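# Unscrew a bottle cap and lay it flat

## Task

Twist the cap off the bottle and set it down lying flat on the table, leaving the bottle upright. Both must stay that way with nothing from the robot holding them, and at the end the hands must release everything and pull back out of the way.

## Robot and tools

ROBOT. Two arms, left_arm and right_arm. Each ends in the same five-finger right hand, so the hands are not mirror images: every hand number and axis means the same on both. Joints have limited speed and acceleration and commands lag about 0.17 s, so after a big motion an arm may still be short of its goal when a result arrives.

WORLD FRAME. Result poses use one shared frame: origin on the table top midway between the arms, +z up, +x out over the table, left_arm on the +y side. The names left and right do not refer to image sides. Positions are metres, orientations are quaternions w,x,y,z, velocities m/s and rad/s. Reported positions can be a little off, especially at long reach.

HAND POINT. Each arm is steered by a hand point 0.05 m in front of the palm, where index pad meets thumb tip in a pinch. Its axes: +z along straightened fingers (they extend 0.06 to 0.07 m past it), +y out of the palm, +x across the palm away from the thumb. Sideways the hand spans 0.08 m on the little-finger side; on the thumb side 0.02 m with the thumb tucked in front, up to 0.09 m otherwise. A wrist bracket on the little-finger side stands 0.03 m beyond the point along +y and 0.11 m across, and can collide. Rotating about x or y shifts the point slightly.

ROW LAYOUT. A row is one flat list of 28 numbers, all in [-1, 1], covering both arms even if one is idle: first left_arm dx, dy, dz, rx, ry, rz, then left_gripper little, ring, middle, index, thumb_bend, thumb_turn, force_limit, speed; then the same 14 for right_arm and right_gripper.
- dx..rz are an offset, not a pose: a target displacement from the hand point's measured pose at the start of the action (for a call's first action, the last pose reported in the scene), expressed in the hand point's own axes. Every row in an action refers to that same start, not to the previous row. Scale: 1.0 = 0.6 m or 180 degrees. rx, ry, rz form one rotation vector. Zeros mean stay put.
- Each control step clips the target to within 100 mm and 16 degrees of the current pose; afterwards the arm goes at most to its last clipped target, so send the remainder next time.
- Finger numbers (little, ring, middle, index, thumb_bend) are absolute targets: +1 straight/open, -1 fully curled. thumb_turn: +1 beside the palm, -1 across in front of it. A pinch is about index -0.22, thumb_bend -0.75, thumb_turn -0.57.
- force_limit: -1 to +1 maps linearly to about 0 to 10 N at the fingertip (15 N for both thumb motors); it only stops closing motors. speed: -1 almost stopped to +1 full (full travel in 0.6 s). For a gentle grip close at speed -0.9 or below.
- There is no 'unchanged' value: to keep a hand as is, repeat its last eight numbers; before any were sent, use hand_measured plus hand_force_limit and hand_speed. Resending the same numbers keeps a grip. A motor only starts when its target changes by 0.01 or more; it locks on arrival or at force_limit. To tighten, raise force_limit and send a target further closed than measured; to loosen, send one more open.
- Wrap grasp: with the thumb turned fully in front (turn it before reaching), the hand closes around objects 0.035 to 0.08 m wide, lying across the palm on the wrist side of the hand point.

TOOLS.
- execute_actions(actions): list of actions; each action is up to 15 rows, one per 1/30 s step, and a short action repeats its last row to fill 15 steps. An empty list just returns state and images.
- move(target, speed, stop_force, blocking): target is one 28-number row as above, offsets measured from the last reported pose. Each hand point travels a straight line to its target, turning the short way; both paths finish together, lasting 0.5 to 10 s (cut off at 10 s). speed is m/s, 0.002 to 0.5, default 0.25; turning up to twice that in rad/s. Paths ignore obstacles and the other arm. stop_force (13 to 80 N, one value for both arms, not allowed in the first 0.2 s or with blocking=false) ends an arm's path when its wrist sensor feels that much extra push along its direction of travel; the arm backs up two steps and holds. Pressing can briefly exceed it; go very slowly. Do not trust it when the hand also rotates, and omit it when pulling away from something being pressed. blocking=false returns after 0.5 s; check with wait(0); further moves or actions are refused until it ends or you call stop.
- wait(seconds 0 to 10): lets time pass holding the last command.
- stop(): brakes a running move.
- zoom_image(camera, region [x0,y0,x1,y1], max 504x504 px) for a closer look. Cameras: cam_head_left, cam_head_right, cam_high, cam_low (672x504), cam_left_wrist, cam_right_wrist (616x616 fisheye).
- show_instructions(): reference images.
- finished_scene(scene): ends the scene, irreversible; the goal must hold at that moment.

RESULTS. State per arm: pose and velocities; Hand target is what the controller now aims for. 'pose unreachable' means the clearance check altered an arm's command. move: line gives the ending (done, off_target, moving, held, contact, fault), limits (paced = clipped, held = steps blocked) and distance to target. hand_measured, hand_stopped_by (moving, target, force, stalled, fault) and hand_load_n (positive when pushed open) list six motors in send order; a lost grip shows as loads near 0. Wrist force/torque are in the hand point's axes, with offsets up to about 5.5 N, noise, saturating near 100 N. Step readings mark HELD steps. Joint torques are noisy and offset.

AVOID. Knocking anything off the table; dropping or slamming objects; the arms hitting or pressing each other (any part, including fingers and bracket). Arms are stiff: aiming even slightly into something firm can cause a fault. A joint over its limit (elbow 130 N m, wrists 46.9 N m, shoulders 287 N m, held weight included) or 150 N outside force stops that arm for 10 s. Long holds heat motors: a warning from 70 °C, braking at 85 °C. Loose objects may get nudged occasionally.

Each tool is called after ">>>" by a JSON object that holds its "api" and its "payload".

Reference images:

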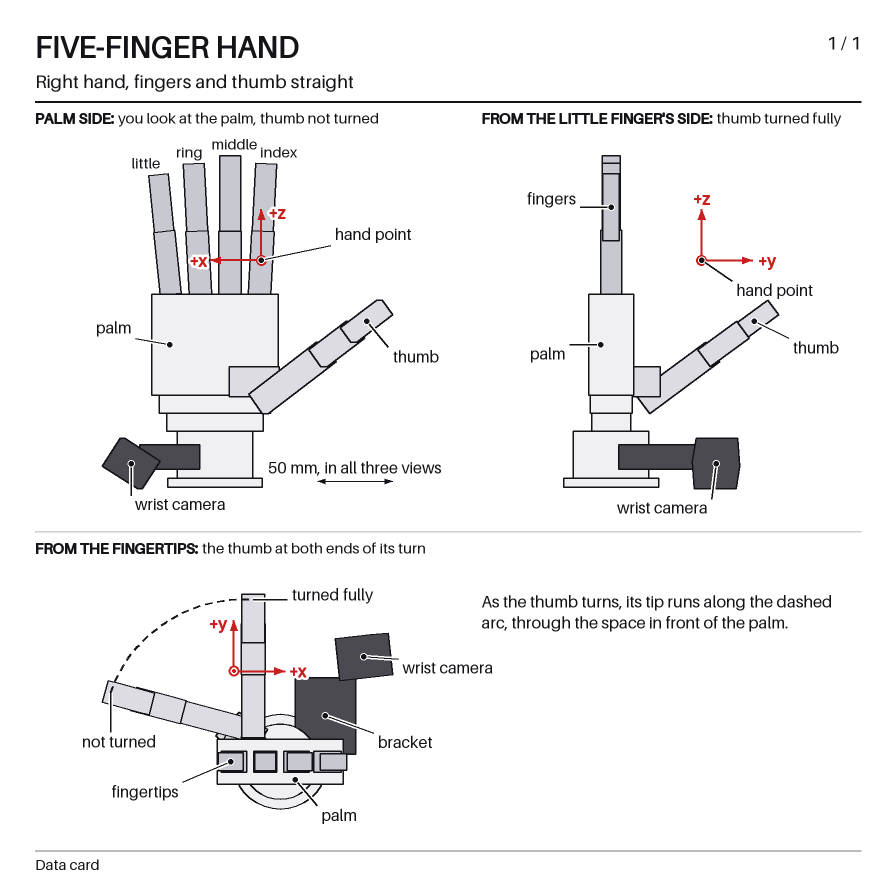

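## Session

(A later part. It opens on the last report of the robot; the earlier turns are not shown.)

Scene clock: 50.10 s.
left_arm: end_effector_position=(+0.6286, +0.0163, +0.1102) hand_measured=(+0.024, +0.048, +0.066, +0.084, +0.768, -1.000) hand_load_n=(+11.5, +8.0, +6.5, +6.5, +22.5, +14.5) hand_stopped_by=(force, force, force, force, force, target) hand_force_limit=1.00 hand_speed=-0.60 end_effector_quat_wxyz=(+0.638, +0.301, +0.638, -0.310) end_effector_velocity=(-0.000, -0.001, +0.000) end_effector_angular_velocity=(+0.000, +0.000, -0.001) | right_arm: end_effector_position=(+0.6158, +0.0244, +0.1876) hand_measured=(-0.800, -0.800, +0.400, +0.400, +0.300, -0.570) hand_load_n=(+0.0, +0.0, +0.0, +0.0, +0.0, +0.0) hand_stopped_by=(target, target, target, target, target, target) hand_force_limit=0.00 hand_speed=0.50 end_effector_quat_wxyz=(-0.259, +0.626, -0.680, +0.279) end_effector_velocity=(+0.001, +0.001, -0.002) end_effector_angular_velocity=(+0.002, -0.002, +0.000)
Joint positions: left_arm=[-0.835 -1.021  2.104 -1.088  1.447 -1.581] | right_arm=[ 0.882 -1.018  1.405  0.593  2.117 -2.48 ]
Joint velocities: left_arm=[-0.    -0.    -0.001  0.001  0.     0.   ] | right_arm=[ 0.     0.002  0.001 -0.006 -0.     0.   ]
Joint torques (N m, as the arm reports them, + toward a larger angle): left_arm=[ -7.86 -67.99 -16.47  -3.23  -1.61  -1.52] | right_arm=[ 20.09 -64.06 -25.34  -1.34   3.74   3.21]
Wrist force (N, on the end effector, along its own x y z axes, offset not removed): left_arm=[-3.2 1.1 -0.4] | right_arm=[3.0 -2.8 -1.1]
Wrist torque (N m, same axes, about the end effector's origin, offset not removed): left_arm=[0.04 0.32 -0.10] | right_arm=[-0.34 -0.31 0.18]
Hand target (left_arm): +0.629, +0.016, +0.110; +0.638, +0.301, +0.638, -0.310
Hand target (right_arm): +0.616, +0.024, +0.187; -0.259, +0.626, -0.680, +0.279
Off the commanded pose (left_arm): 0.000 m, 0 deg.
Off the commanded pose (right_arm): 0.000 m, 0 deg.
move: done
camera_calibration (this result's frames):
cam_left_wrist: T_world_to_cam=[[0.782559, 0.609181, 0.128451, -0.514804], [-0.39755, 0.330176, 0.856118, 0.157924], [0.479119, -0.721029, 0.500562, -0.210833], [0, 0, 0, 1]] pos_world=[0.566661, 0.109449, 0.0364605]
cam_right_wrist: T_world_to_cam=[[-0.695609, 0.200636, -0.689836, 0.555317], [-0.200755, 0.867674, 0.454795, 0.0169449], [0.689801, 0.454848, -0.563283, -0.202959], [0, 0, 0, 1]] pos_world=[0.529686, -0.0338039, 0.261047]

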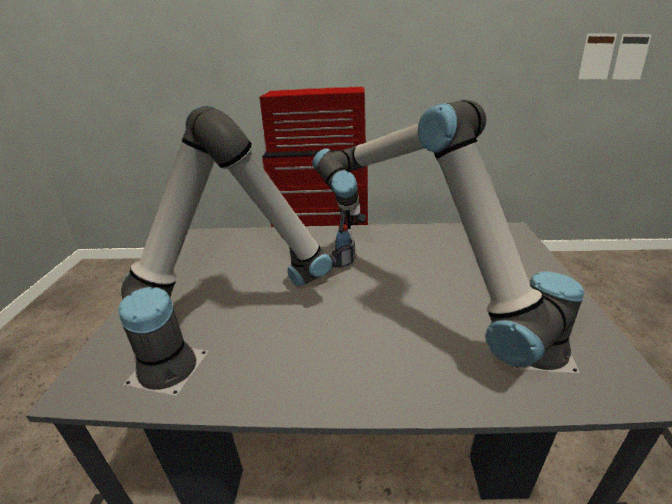

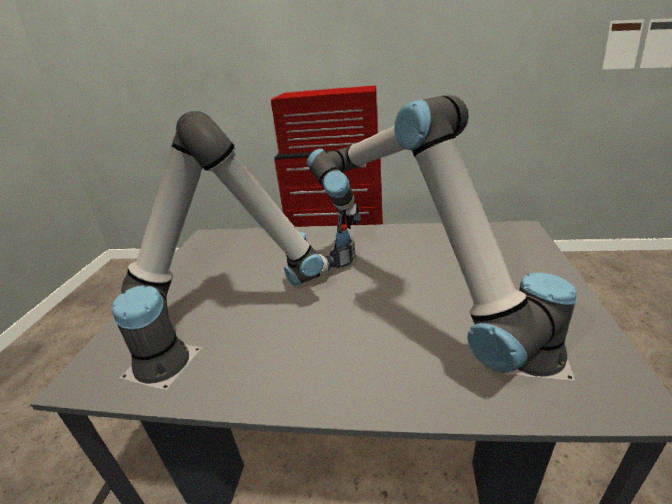

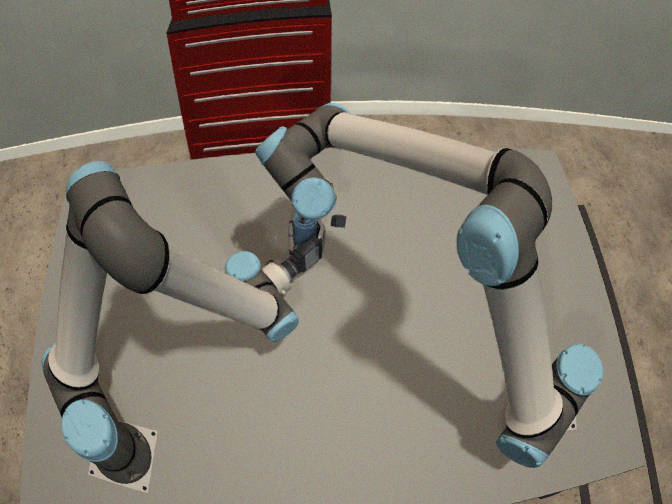

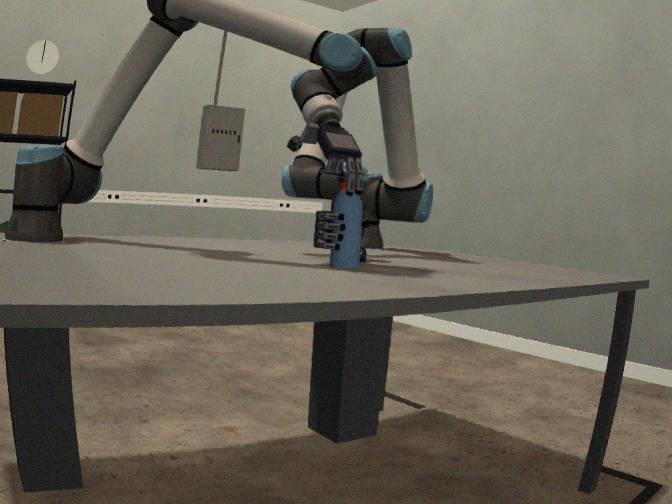

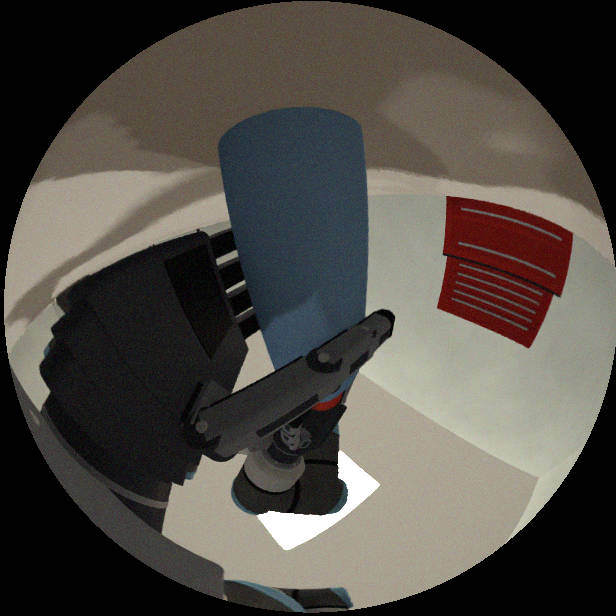

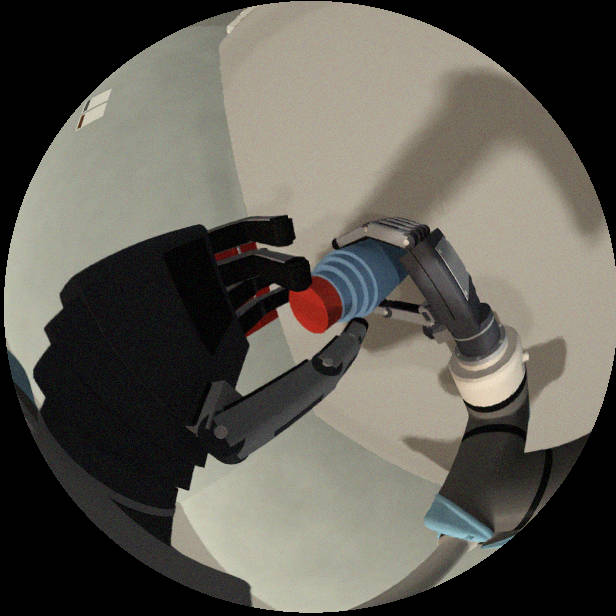

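>>> {"api": "execute_actions", "payload": {"actions": [[[0,0,0,0,0,0, -1,-1,-1,-1,-1,-1,1,-0.6, 0,0,0,0,0,0, -0.8,-0.8,-0.6,-0.6,-1,-0.57,0.8,-0.6]],[[0,0,0,0,0,0, -1,-1,-1,-1,-1,-1,1,-0.6, 0,0,0,0,0,0, -0.8,-0.8,-0.6,-0.6,-1,-0.57,0.8,-0.6]],[[0,0,0,0,0,0, -1,-1,-1,-1,-1,-1,1,-0.6, 0,0,0,0,0,0, -0.8,-0.8,-0.6,-0.6,-1,-0.57,0.8,-0.6]]]}}

>>> {"api": "move", "payload": {"target": [0,0,0,0,0,0, -1,-1,-1,-1,-1,-1,1,-0.6, 0,0,0,0,-0.391,-0.394, -0.8,-0.8,-0.6,-0.6,-1,-0.57,0.8,-0.6], "speed": 0.25}}

Scene clock: 51.90 s.
left_arm: end_effector_position=(+0.6286, +0.0163, +0.1104) hand_measured=(+0.024, +0.048, +0.066, +0.082, +0.768, -1.000) hand_load_n=(+13.0, +7.5, +3.5, +2.5, +20.5, +13.0) hand_stopped_by=(force, force, force, force, force, target) hand_force_limit=1.00 hand_speed=-0.60 end_effector_quat_wxyz=(+0.638, +0.301, +0.638, -0.310) end_effector_velocity=(-0.000, +0.000, +0.000) end_effector_angular_velocity=(-0.000, -0.000, -0.000) | right_arm: end_effector_position=(+0.6158, +0.0244, +0.1877) hand_measured=(-0.800, -0.800, +0.096, +0.184, -0.026, -0.570) hand_load_n=(+0.0, +0.0, +13.0, +2.5, +13.0, +1.0) hand_stopped_by=(target, target, force, force, force, target) hand_force_limit=0.80 hand_speed=-0.60 end_effector_quat_wxyz=(-0.259, +0.626, -0.680, +0.280) end_effector_velocity=(-0.001, -0.001, -0.000) end_effector_angular_velocity=(-0.002, +0.002, +0.000)
Joint positions: left_arm=[-0.835 -1.021  2.104 -1.088  1.447 -1.581] | right_arm=[ 0.882 -1.018  1.405  0.593  2.117 -2.48 ]
Joint velocities: left_arm=[-0.    -0.     0.001 -0.001  0.    -0.   ] | right_arm=[ 0.    -0.     0.001  0.002  0.    -0.   ]
Joint torques (N m, as the arm reports them, + toward a larger angle): left_arm=[ -6.73 -57.33 -17.48   0.68  -1.41  -1.57] | right_arm=[  9.71 -61.42 -26.84   5.54  -1.31   1.97]
Wrist force (N, on the end effector, along its own x y z axes, offset not removed): left_arm=[-8.0 0.0 -10.6] | right_arm=[7.6 -14.8 -4.1]
Wrist torque (N m, same axes, about the end effector's origin, offset not removed): left_arm=[0.20 0.43 -0.48] | right_arm=[0.77 0.14 -0.44]
Hand target (left_arm): +0.629, +0.016, +0.110; +0.638, +0.301, +0.638, -0.310
Hand target (right_arm): +0.616, +0.024, +0.188; -0.259, +0.626, -0.680, +0.280
Off the commanded pose (left_arm): 0.000 m, 0 deg.
Off the commanded pose (right_arm): 0.000 m, 0 deg.
Step readings (end_effector_position; steps 1 to 15: 1st action; 16 to 30: 2nd action; 31 to 45: 3rd action):
0: left_arm (+0.6286, +0.0163, +0.1102) | right_arm (+0.6158, +0.0244, +0.1873)
1: left_arm (+0.6286, +0.0163, +0.1102) | right_arm (+0.6158, +0.0244, +0.1873)
2: left_arm (+0.6286, +0.0163, +0.1102) | right_arm (+0.6158, +0.0244, +0.1873)
4: left_arm (+0.6286, +0.0163, +0.1102) | right_arm (+0.6158, +0.0244, +0.1873)
8: left_arm (+0.6286, +0.0163, +0.1102) | right_arm (+0.6157, +0.0244, +0.1873)
15: left_arm (+0.6286, +0.0163, +0.1104) | right_arm (+0.6158, +0.0244, +0.1876)
16: left_arm (+0.6286, +0.0163, +0.1104) | right_arm (+0.6158, +0.0244, +0.1877)
17: left_arm (+0.6286, +0.0163, +0.1104) | right_arm (+0.6158, +0.0244, +0.1877)
19: left_arm (+0.6286, +0.0163, +0.1104) | right_arm (+0.6158, +0.0244, +0.1877)
23: left_arm (+0.6286, +0.0163, +0.1104) | right_arm (+0.6158, +0.0244, +0.1877)
30: left_arm (+0.6286, +0.0163, +0.1104) | right_arm (+0.6158, +0.0244, +0.1877)
31: left_arm (+0.6286, +0.0163, +0.1104) | right_arm (+0.6158, +0.0244, +0.1877)
32: left_arm (+0.6286, +0.0163, +0.1104) | right_arm (+0.6158, +0.0244, +0.1877)
34: left_arm (+0.6286, +0.0163, +0.1104) | right_arm (+0.6158, +0.0244, +0.1877)
38: left_arm (+0.6286, +0.0163, +0.1104) | right_arm (+0.6158, +0.0244, +0.1877)
45: end_effector_position above
camera_calibration (this result's frames):
cam_left_wrist: T_world_to_cam=[[0.782551, 0.609198, 0.128419, -0.514791], [-0.397679, 0.330404, 0.85597, 0.157929], [0.479025, -0.72091, 0.500823, -0.21089], [0, 0, 0, 1]] pos_world=[0.566677, 0.109397, 0.0365443]
cam_right_wrist: T_world_to_cam=[[-0.695385, 0.20072, -0.690037, 0.555342], [-0.200783, 0.867698, 0.454738, 0.0169222], [0.690018, 0.454766, -0.563083, -0.203098], [0, 0, 0, 1]] pos_world=[0.529716, -0.0337899, 0.261151]

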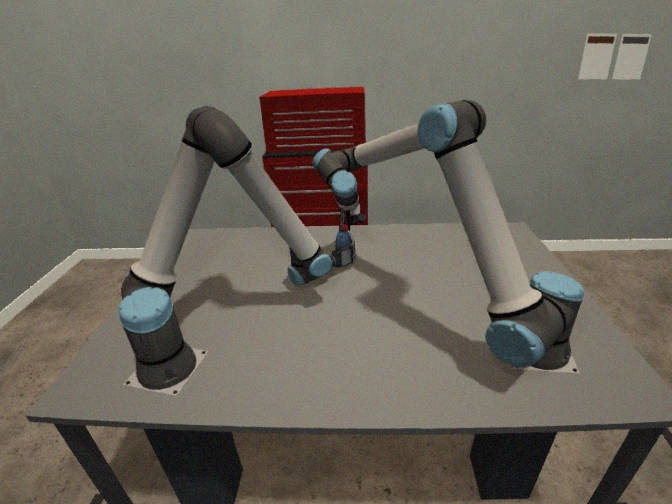

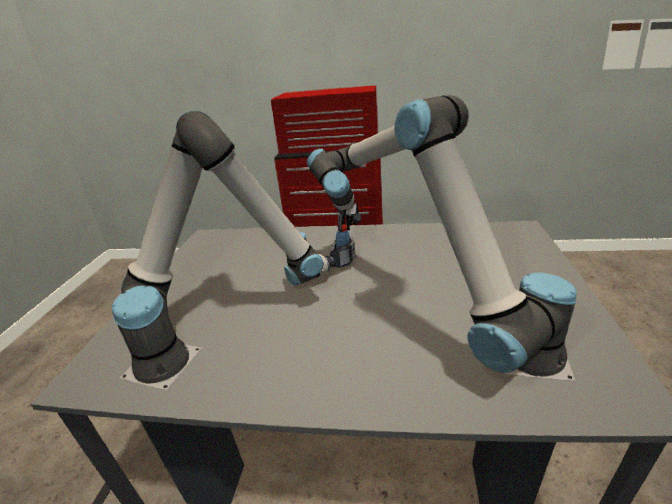

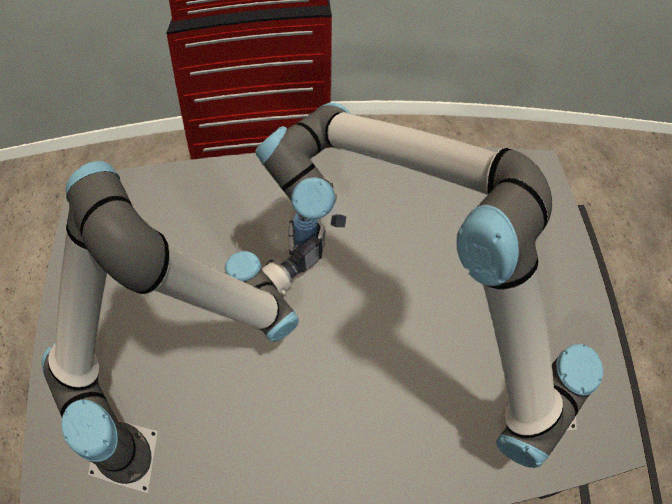

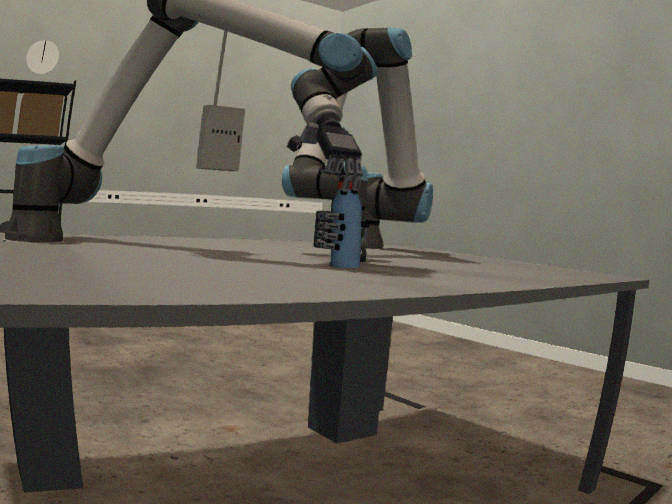

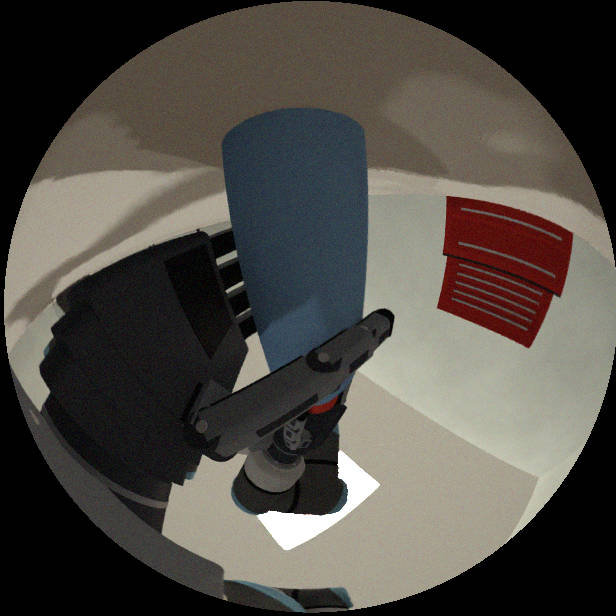

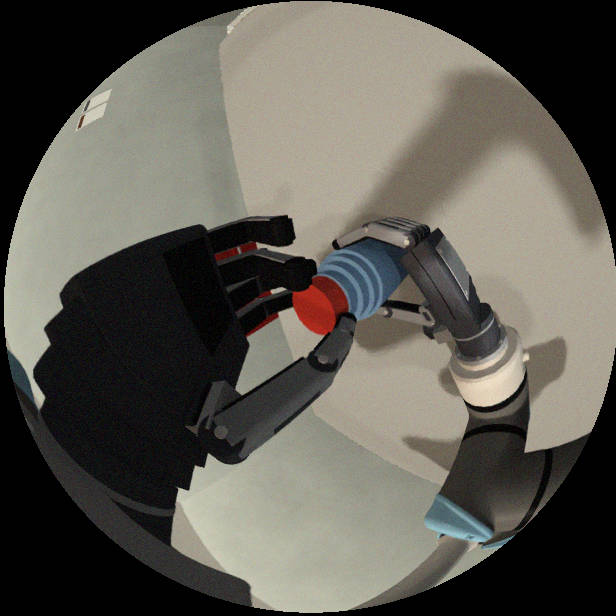

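Scene clock: 55.97 s.
left_arm: end_effector_position=(+0.6286, +0.0162, +0.1103) hand_measured=(+0.024, +0.048, +0.064, +0.082, +0.768, -1.000) hand_load_n=(+11.0, +4.5, +0.0, +0.0, +11.0, +1.0) hand_stopped_by=(force, force, force, force, force, target) hand_force_limit=1.00 hand_speed=-0.60 end_effector_quat_wxyz=(+0.638, +0.301, +0.638, -0.310) end_effector_velocity=(-0.000, -0.001, +0.001) end_effector_angular_velocity=(-0.001, -0.001, -0.001) | right_arm: end_effector_position=(+0.6158, +0.0244, +0.1879) hand_measured=(-0.800, -0.800, +0.094, +0.184, -0.026, -0.570) hand_load_n=(+0.0, +0.0, +3.5, +2.0, +13.0, +5.5) hand_stopped_by=(target, target, force, force, force, target) hand_force_limit=0.80 hand_speed=-0.60 end_effector_quat_wxyz=(-0.382, +0.923, +0.041, -0.017) end_effector_velocity=(+0.000, +0.000, -0.000) end_effector_angular_velocity=(-0.004, +0.002, +0.016)
Joint positions: left_arm=[-0.835 -1.021  2.104 -1.088  1.447 -1.581] | right_arm=[ 0.607 -0.923  1.295  0.841  0.858 -4.192]
Joint velocities: left_arm=[-0.    -0.001 -0.    -0.     0.001  0.   ] | right_arm=[ 0.     0.008 -0.01   0.02  -0.004 -0.021]
Joint torques (N m, as the arm reports them, + toward a larger angle): left_arm=[ -5.7  -66.39 -35.95  -5.01  -2.37   0.22] | right_arm=[-10.14 -61.49 -45.52   6.77  -4.16  -3.9 ]
Wrist force (N, on the end effector, along its own x y z axes, offset not removed): left_arm=[7.1 -0.6 -8.1] | right_arm=[4.4 -7.9 -11.1]
Wrist torque (N m, same axes, about the end effector's origin, offset not removed): left_arm=[-0.01 -0.37 -0.29] | right_arm=[-0.05 0.55 -0.33]
Hand target (left_arm): +0.629, +0.016, +0.110; +0.638, +0.301, +0.638, -0.310
Hand target (right_arm): +0.616, +0.024, +0.188; -0.381, +0.923, +0.042, -0.018
Off the commanded pose (left_arm): 0.000 m, 0 deg.
Off the commanded pose (right_arm): 0.000 m, 0 deg.
move: done
camera_calibration (this result's frames):
cam_left_wrist: T_world_to_cam=[[0.782572, 0.609173, 0.128409, -0.514794], [-0.397645, 0.330398, 0.855988, 0.157919], [0.479019, -0.720934, 0.500795, -0.210877], [0, 0, 0, 1]] pos_world=[0.566673, 0.109393, 0.0365333]
cam_right_wrist: T_world_to_cam=[[-0.0783294, -0.717856, -0.691771, 0.198152], [-0.821581, -0.346562, 0.452658, 0.429172], [-0.564685, 0.603802, -0.562631, 0.56597], [0, 0, 0, 1]] pos_world=[0.687715, -0.0507545, 0.26124]

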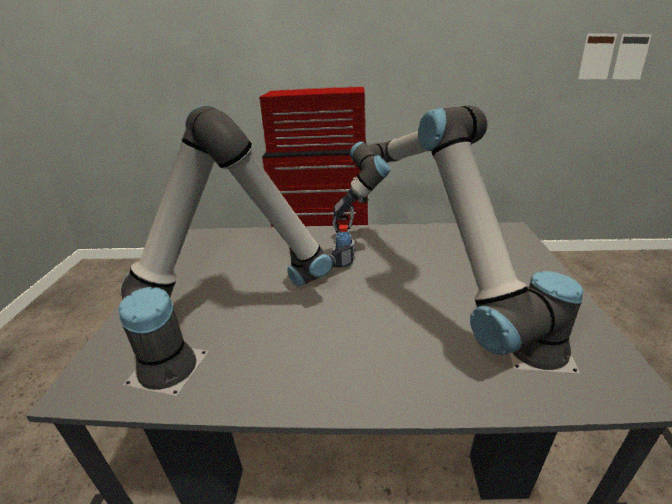

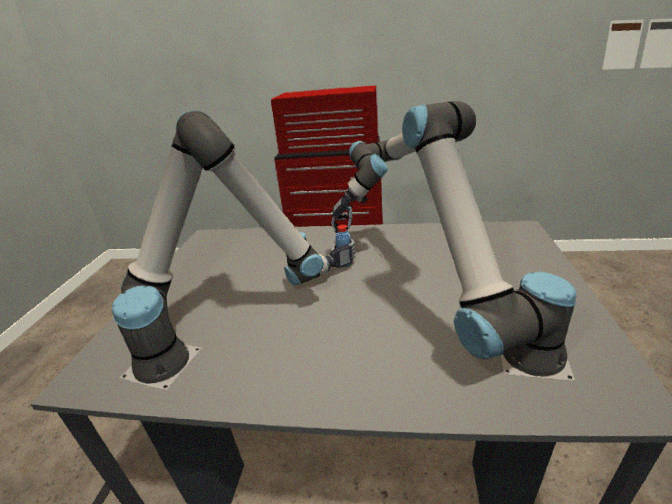

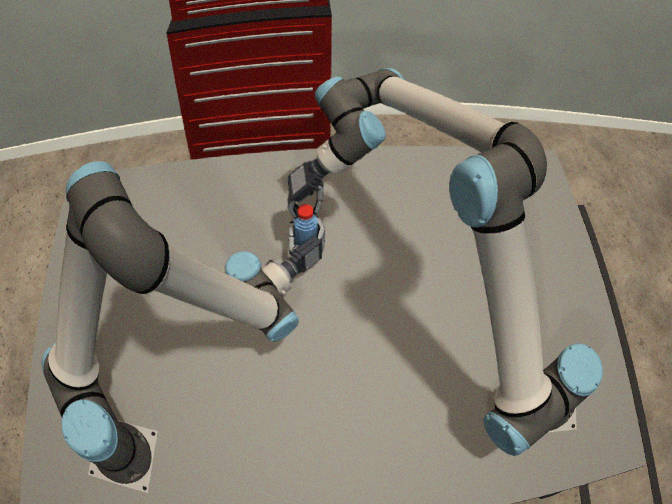

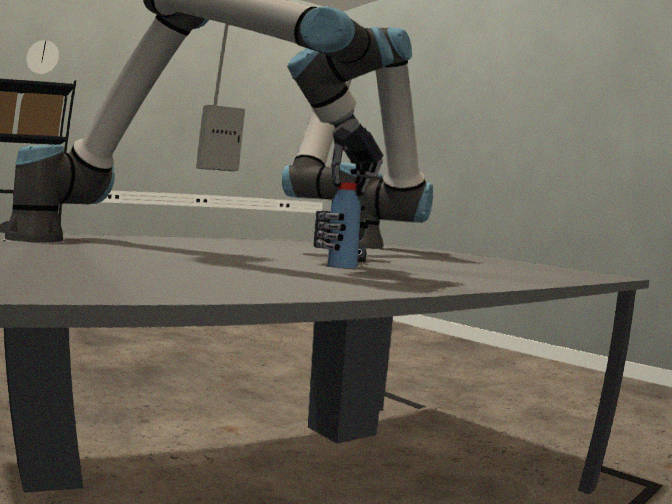

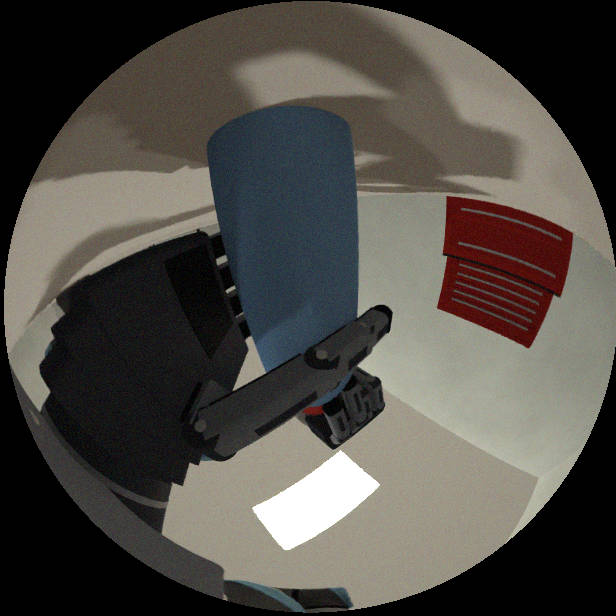

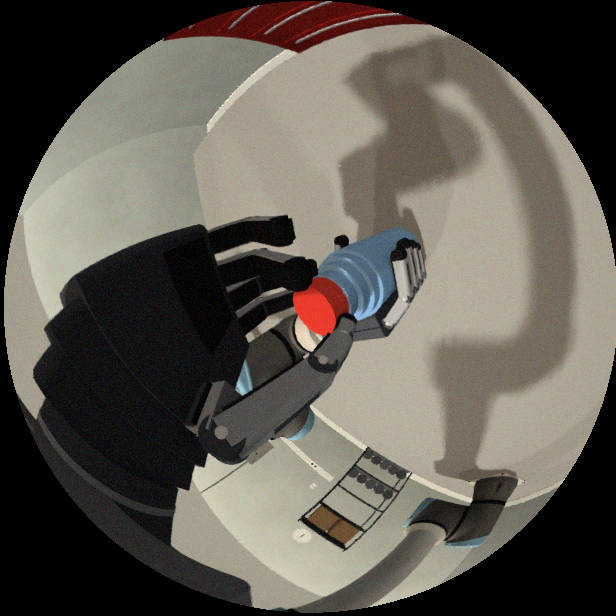

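>>> {"api": "execute_actions", "payload": {"actions": [[[0,0,0,0,0,0, -1,-1,-1,-1,-1,-1,1,-0.6, 0,0,0,0,0,0, -0.8,-0.8,0.4,0.4,0.3,-0.57,0.8,0.2]],[[0,0,0,0,0,0, -0.98,-0.98,-0.98,-0.98,-0.98,-1,1,-0.6, 0,0,0,0,0,0, -0.8,-0.8,0.4,0.4,0.3,-0.57,0.8,0.2]]]}}

>>> {"api": "move", "payload": {"target": [0,0,0,0,0,0, -0.98,-0.98,-0.98,-0.98,-0.98,-1,1,-0.6, 0,0,0,0,0.391,0.394, -0.8,-0.8,0.4,0.4,0.3,-0.57,0.8,0.2], "speed": 0.4}}

>>> {"api": "zoom_image", "payload": {"camera": "cam_right_wrist", "region": [200,200,450,400]}}

Scene clock: 57.27 s.
left_arm: end_effector_position=(+0.6287, +0.0162, +0.1104) hand_measured=(-0.016, -0.008, +0.008, +0.026, +0.778, -1.000) hand_load_n=(+6.5, +11.5, +10.5, +11.5, +27.5, +9.5) hand_stopped_by=(force, force, force, force, force, target) hand_force_limit=1.00 hand_speed=-0.60 end_effector_quat_wxyz=(+0.638, +0.301, +0.637, -0.310) end_effector_velocity=(+0.000, +0.000, +0.001) end_effector_angular_velocity=(-0.001, -0.000, +0.001) | right_arm: end_effector_position=(+0.6158, +0.0244, +0.1879) hand_measured=(-0.800, -0.800, +0.400, +0.400, +0.300, -0.570) hand_load_n=(+0.0, +0.0, +0.0, +0.0, +0.0, +0.0) hand_stopped_by=(target, target, target, target, target, target) hand_force_limit=0.80 hand_speed=0.20 end_effector_quat_wxyz=(-0.382, +0.923, +0.041, -0.017) end_effector_velocity=(-0.000, -0.000, +0.000) end_effector_angular_velocity=(-0.000, +0.001, +0.000)
Joint positions: left_arm=[-0.835 -1.021  2.104 -1.088  1.447 -1.581] | right_arm=[ 0.607 -0.923  1.295  0.841  0.858 -4.192]
Joint velocities: left_arm=[ 0.    -0.001  0.    -0.    -0.    -0.   ] | right_arm=[ 0.    -0.     0.     0.001 -0.    -0.   ]
Joint torques (N m, as the arm reports them, + toward a larger angle): left_arm=[ -5.02 -68.67 -23.88  -1.76  -0.12   0.87] | right_arm=[ -5.5  -92.8  -27.71   0.14   1.01   2.3 ]
Wrist force (N, on the end effector, along its own x y z axes, offset not removed): left_arm=[1.7 1.7 -1.7] | right_arm=[-2.2 0.6 -2.8]
Wrist torque (N m, same axes, about the end effector's origin, offset not removed): left_arm=[0.21 -0.14 0.20] | right_arm=[0.23 0.76 -0.01]
Hand target (left_arm): +0.629, +0.016, +0.110; +0.638, +0.301, +0.637, -0.310
Hand target (right_arm): +0.616, +0.024, +0.188; -0.382, +0.923, +0.041, -0.017
Off the commanded pose (left_arm): 0.000 m, 0 deg.
Off the commanded pose (right_arm): 0.000 m, 0 deg.
Step readings (end_effector_position; steps 1 to 15: 1st action; 16 to 30: 2nd action):
0: left_arm (+0.6286, +0.0162, +0.1104) | right_arm (+0.6158, +0.0243, +0.1879)
1: left_arm (+0.6286, +0.0162, +0.1104) | right_arm (+0.6158, +0.0243, +0.1879)
2: left_arm (+0.6286, +0.0162, +0.1104) | right_arm (+0.6158, +0.0243, +0.1879)
4: left_arm (+0.6286, +0.0162, +0.1104) | right_arm (+0.6158, +0.0244, +0.1879)
8: left_arm (+0.6287, +0.0162, +0.1104) | right_arm (+0.6158, +0.0244, +0.1879)
15: left_arm (+0.6287, +0.0162, +0.1104) | right_arm (+0.6158, +0.0244, +0.1879)
16: left_arm (+0.6287, +0.0162, +0.1104) | right_arm (+0.6158, +0.0244, +0.1879)
17: left_arm (+0.6287, +0.0162, +0.1104) | right_arm (+0.6158, +0.0244, +0.1879)
19: left_arm (+0.6287, +0.0162, +0.1104) | right_arm (+0.6158, +0.0244, +0.1879)
23: left_arm (+0.6287, +0.0162, +0.1104) | right_arm (+0.6158, +0.0244, +0.1879)
30: end_effector_position above
camera_calibration (this result's frames):
cam_left_wrist: T_world_to_cam=[[0.78252, 0.609245, 0.128385, -0.514779], [-0.397764, 0.330535, 0.85588, 0.157966], [0.479005, -0.72081, 0.500986, -0.210985], [0, 0, 0, 1]] pos_world=[0.566721, 0.109333, 0.03659]
cam_right_wrist: T_world_to_cam=[[-0.0783239, -0.717832, -0.691796, 0.198156], [-0.82156, -0.346604, 0.452664, 0.429173], [-0.564717, 0.603806, -0.562595, 0.565997], [0, 0, 0, 1]] pos_world=[0.68774, -0.0507564, 0.261239]

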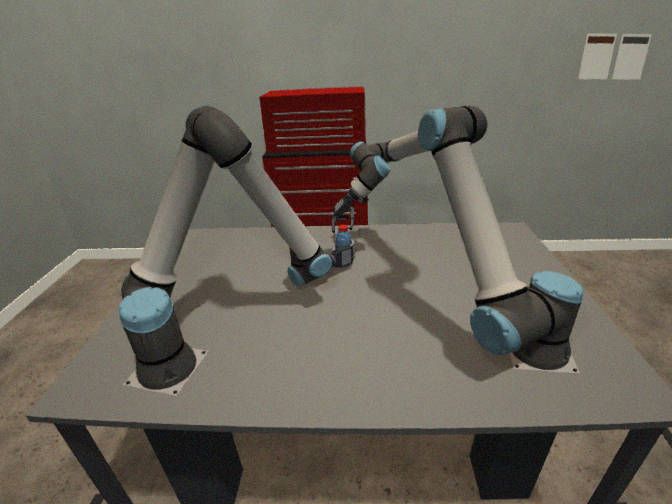

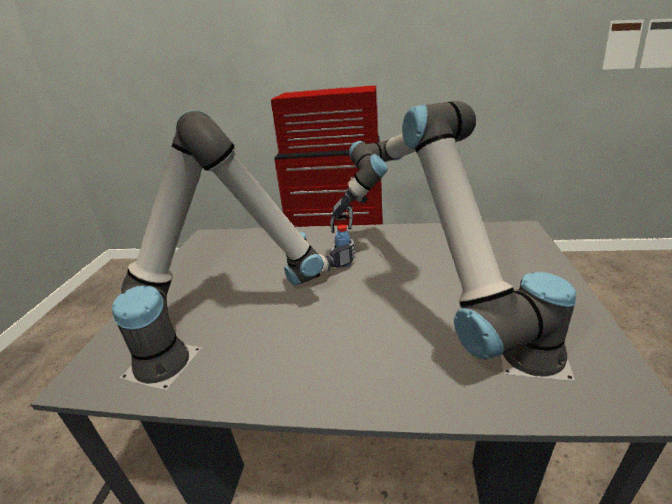

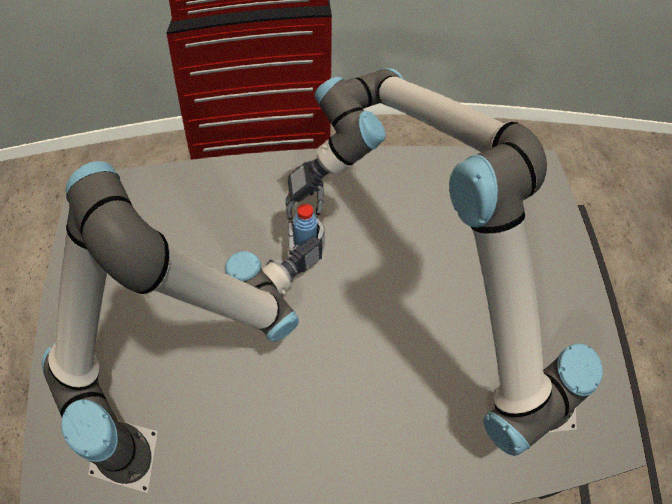

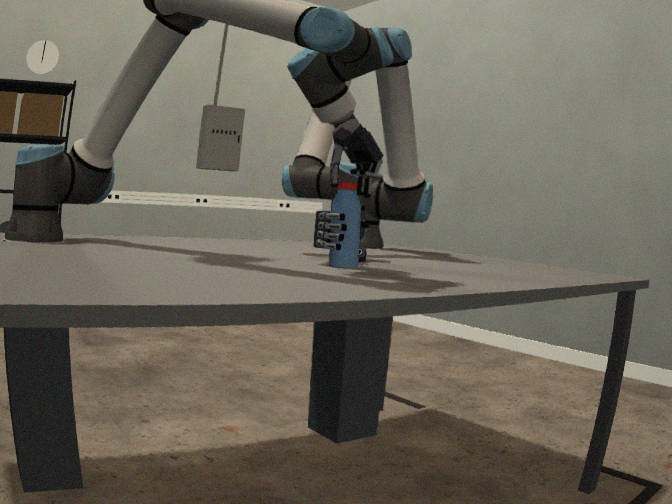

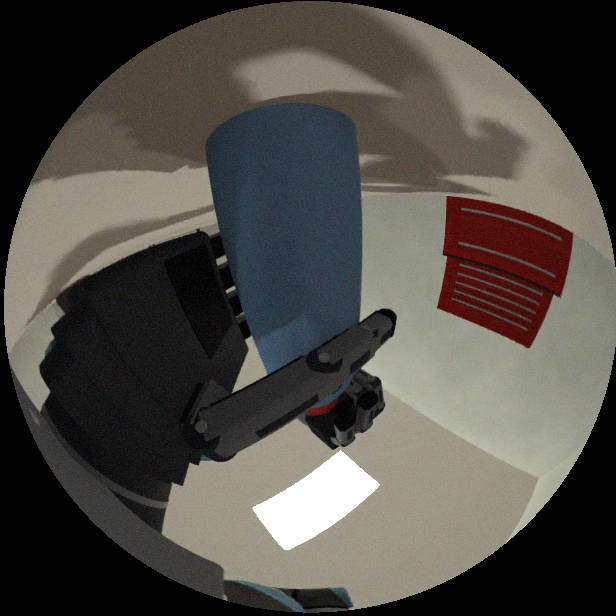

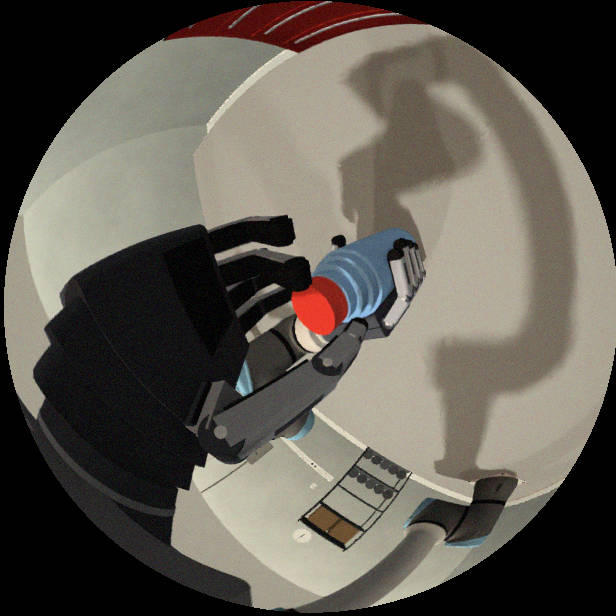

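Scene clock: 60.17 s.
left_arm: end_effector_position=(+0.6287, +0.0162, +0.1104) hand_measured=(-0.016, -0.008, +0.008, +0.026, +0.778, -1.000) hand_load_n=(+6.5, +11.5, +10.5, +11.5, +27.5, +9.5) hand_stopped_by=(force, force, force, force, force, target) hand_force_limit=1.00 hand_speed=-0.60 end_effector_quat_wxyz=(+0.638, +0.301, +0.637, -0.310) end_effector_velocity=(-0.000, -0.001, +0.001) end_effector_angular_velocity=(-0.002, -0.001, -0.000) | right_arm: end_effector_position=(+0.6159, +0.0245, +0.1878) hand_measured=(-0.800, -0.800, +0.400, +0.400, +0.300, -0.570) hand_load_n=(+0.0, +0.0, +0.0, +0.0, +0.0, +0.0) hand_stopped_by=(target, target, target, target, target, target) hand_force_limit=0.80 hand_speed=0.20 end_effector_quat_wxyz=(-0.259, +0.626, -0.680, +0.280) end_effector_velocity=(-0.001, -0.000, -0.000) end_effector_angular_velocity=(-0.002, +0.005, -0.013)
Joint positions: left_arm=[-0.835 -1.021  2.104 -1.088  1.447 -1.581] | right_arm=[ 0.882 -1.018  1.405  0.592  2.117 -2.48 ]
Joint velocities: left_arm=[-0.    -0.001 -0.    -0.001  0.     0.   ] | right_arm=[ 0.002  0.004 -0.006  0.014  0.007  0.016]
Joint torques (N m, as the arm reports them, + toward a larger angle): left_arm=[ -4.1  -69.92 -24.78  -1.51  -0.02   1.01] | right_arm=[ 22.   -65.12 -52.26   5.49   3.51   3.46]
Wrist force (N, on the end effector, along its own x y z axes, offset not removed): left_arm=[1.0 1.3 -5.3] | right_arm=[5.2 -1.6 0.8]
Wrist torque (N m, same axes, about the end effector's origin, offset not removed): left_arm=[0.41 0.03 0.13] | right_arm=[-0.41 -0.76 0.19]
Hand target (left_arm): +0.629, +0.016, +0.110; +0.638, +0.301, +0.637, -0.310
Hand target (right_arm): +0.616, +0.024, +0.188; -0.259, +0.626, -0.681, +0.280
Off the commanded pose (left_arm): 0.000 m, 0 deg.
Off the commanded pose (right_arm): 0.000 m, 0 deg.
move: done
camera_calibration (this result's frames):
cam_left_wrist: T_world_to_cam=[[0.78252, 0.609245, 0.128385, -0.514779], [-0.397764, 0.330535, 0.85588, 0.157966], [0.479005, -0.72081, 0.500986, -0.210985], [0, 0, 0, 1]] pos_world=[0.566721, 0.109333, 0.0365901]
cam_right_wrist: T_world_to_cam=[[-0.694861, 0.201403, -0.690365, 0.555126], [-0.20084, 0.867437, 0.45521, 0.0168237], [0.690529, 0.454961, -0.562299, -0.203553], [0, 0, 0, 1]] pos_world=[0.529674, -0.0337893, 0.261124]

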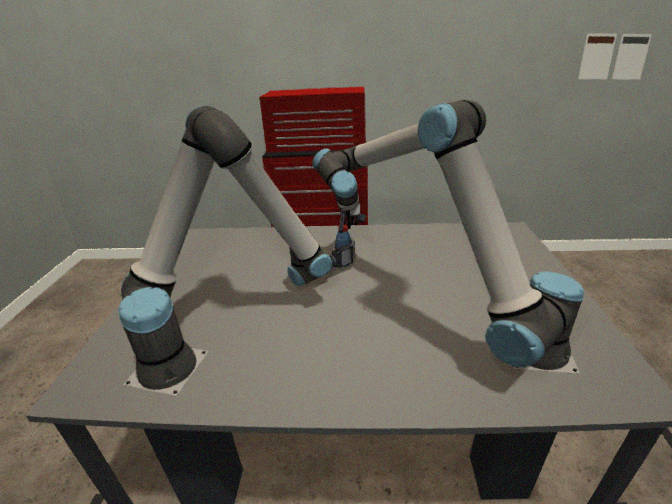

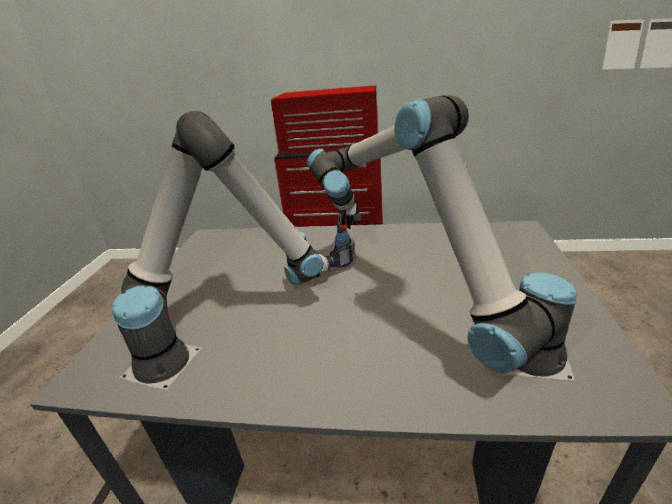

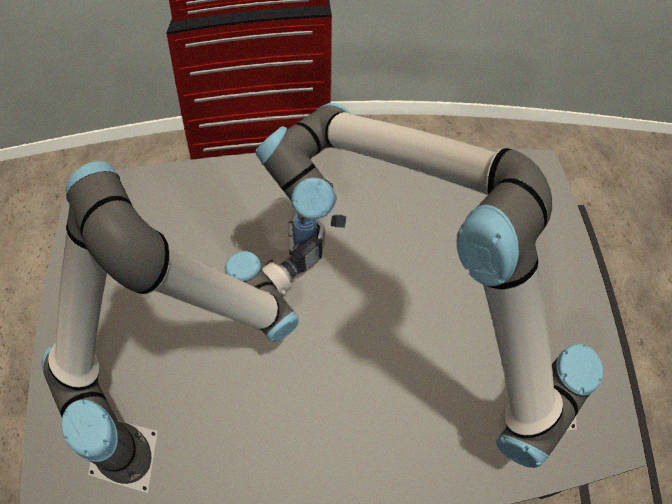

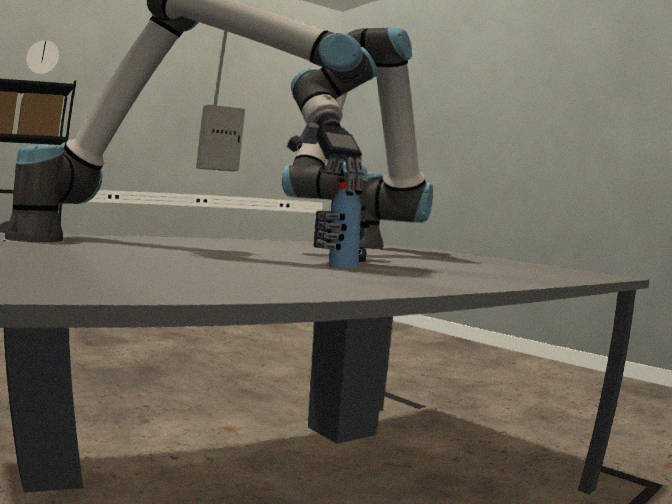

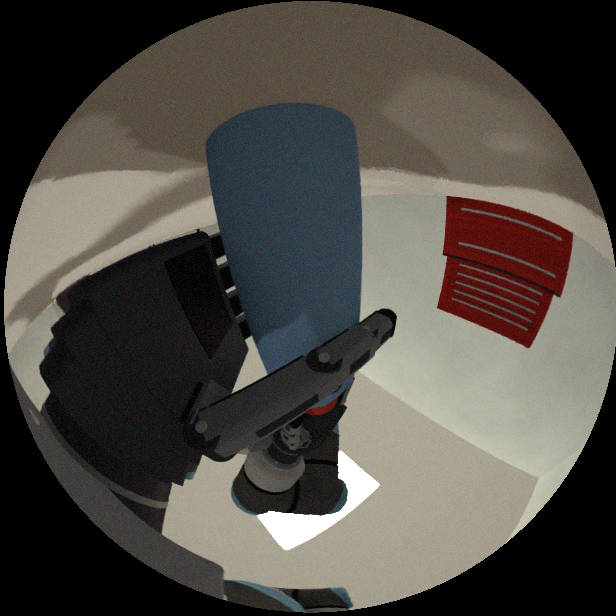

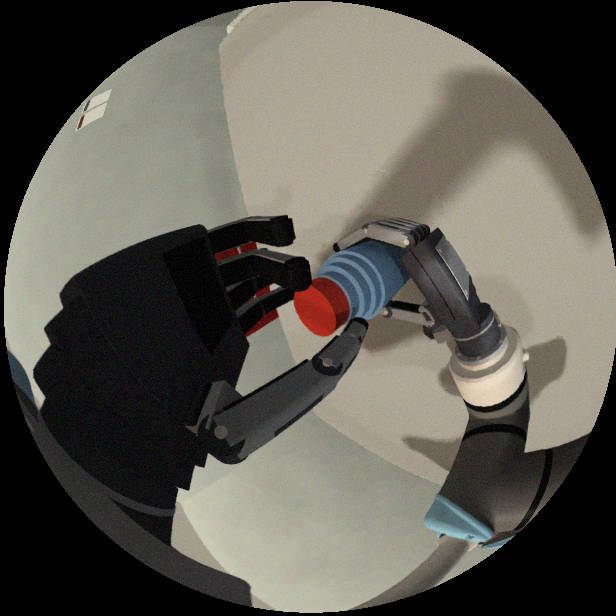

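Region (200, 200, 450, 400) of cam_right_wrist's 616x616 image, scaled by 2.016, with more detail than that image has; it fills the top 403 rows of this view, and the rest is white.

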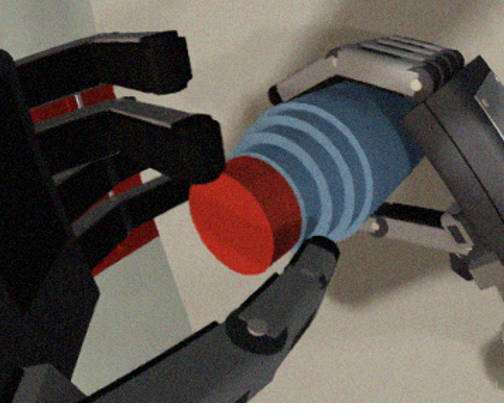

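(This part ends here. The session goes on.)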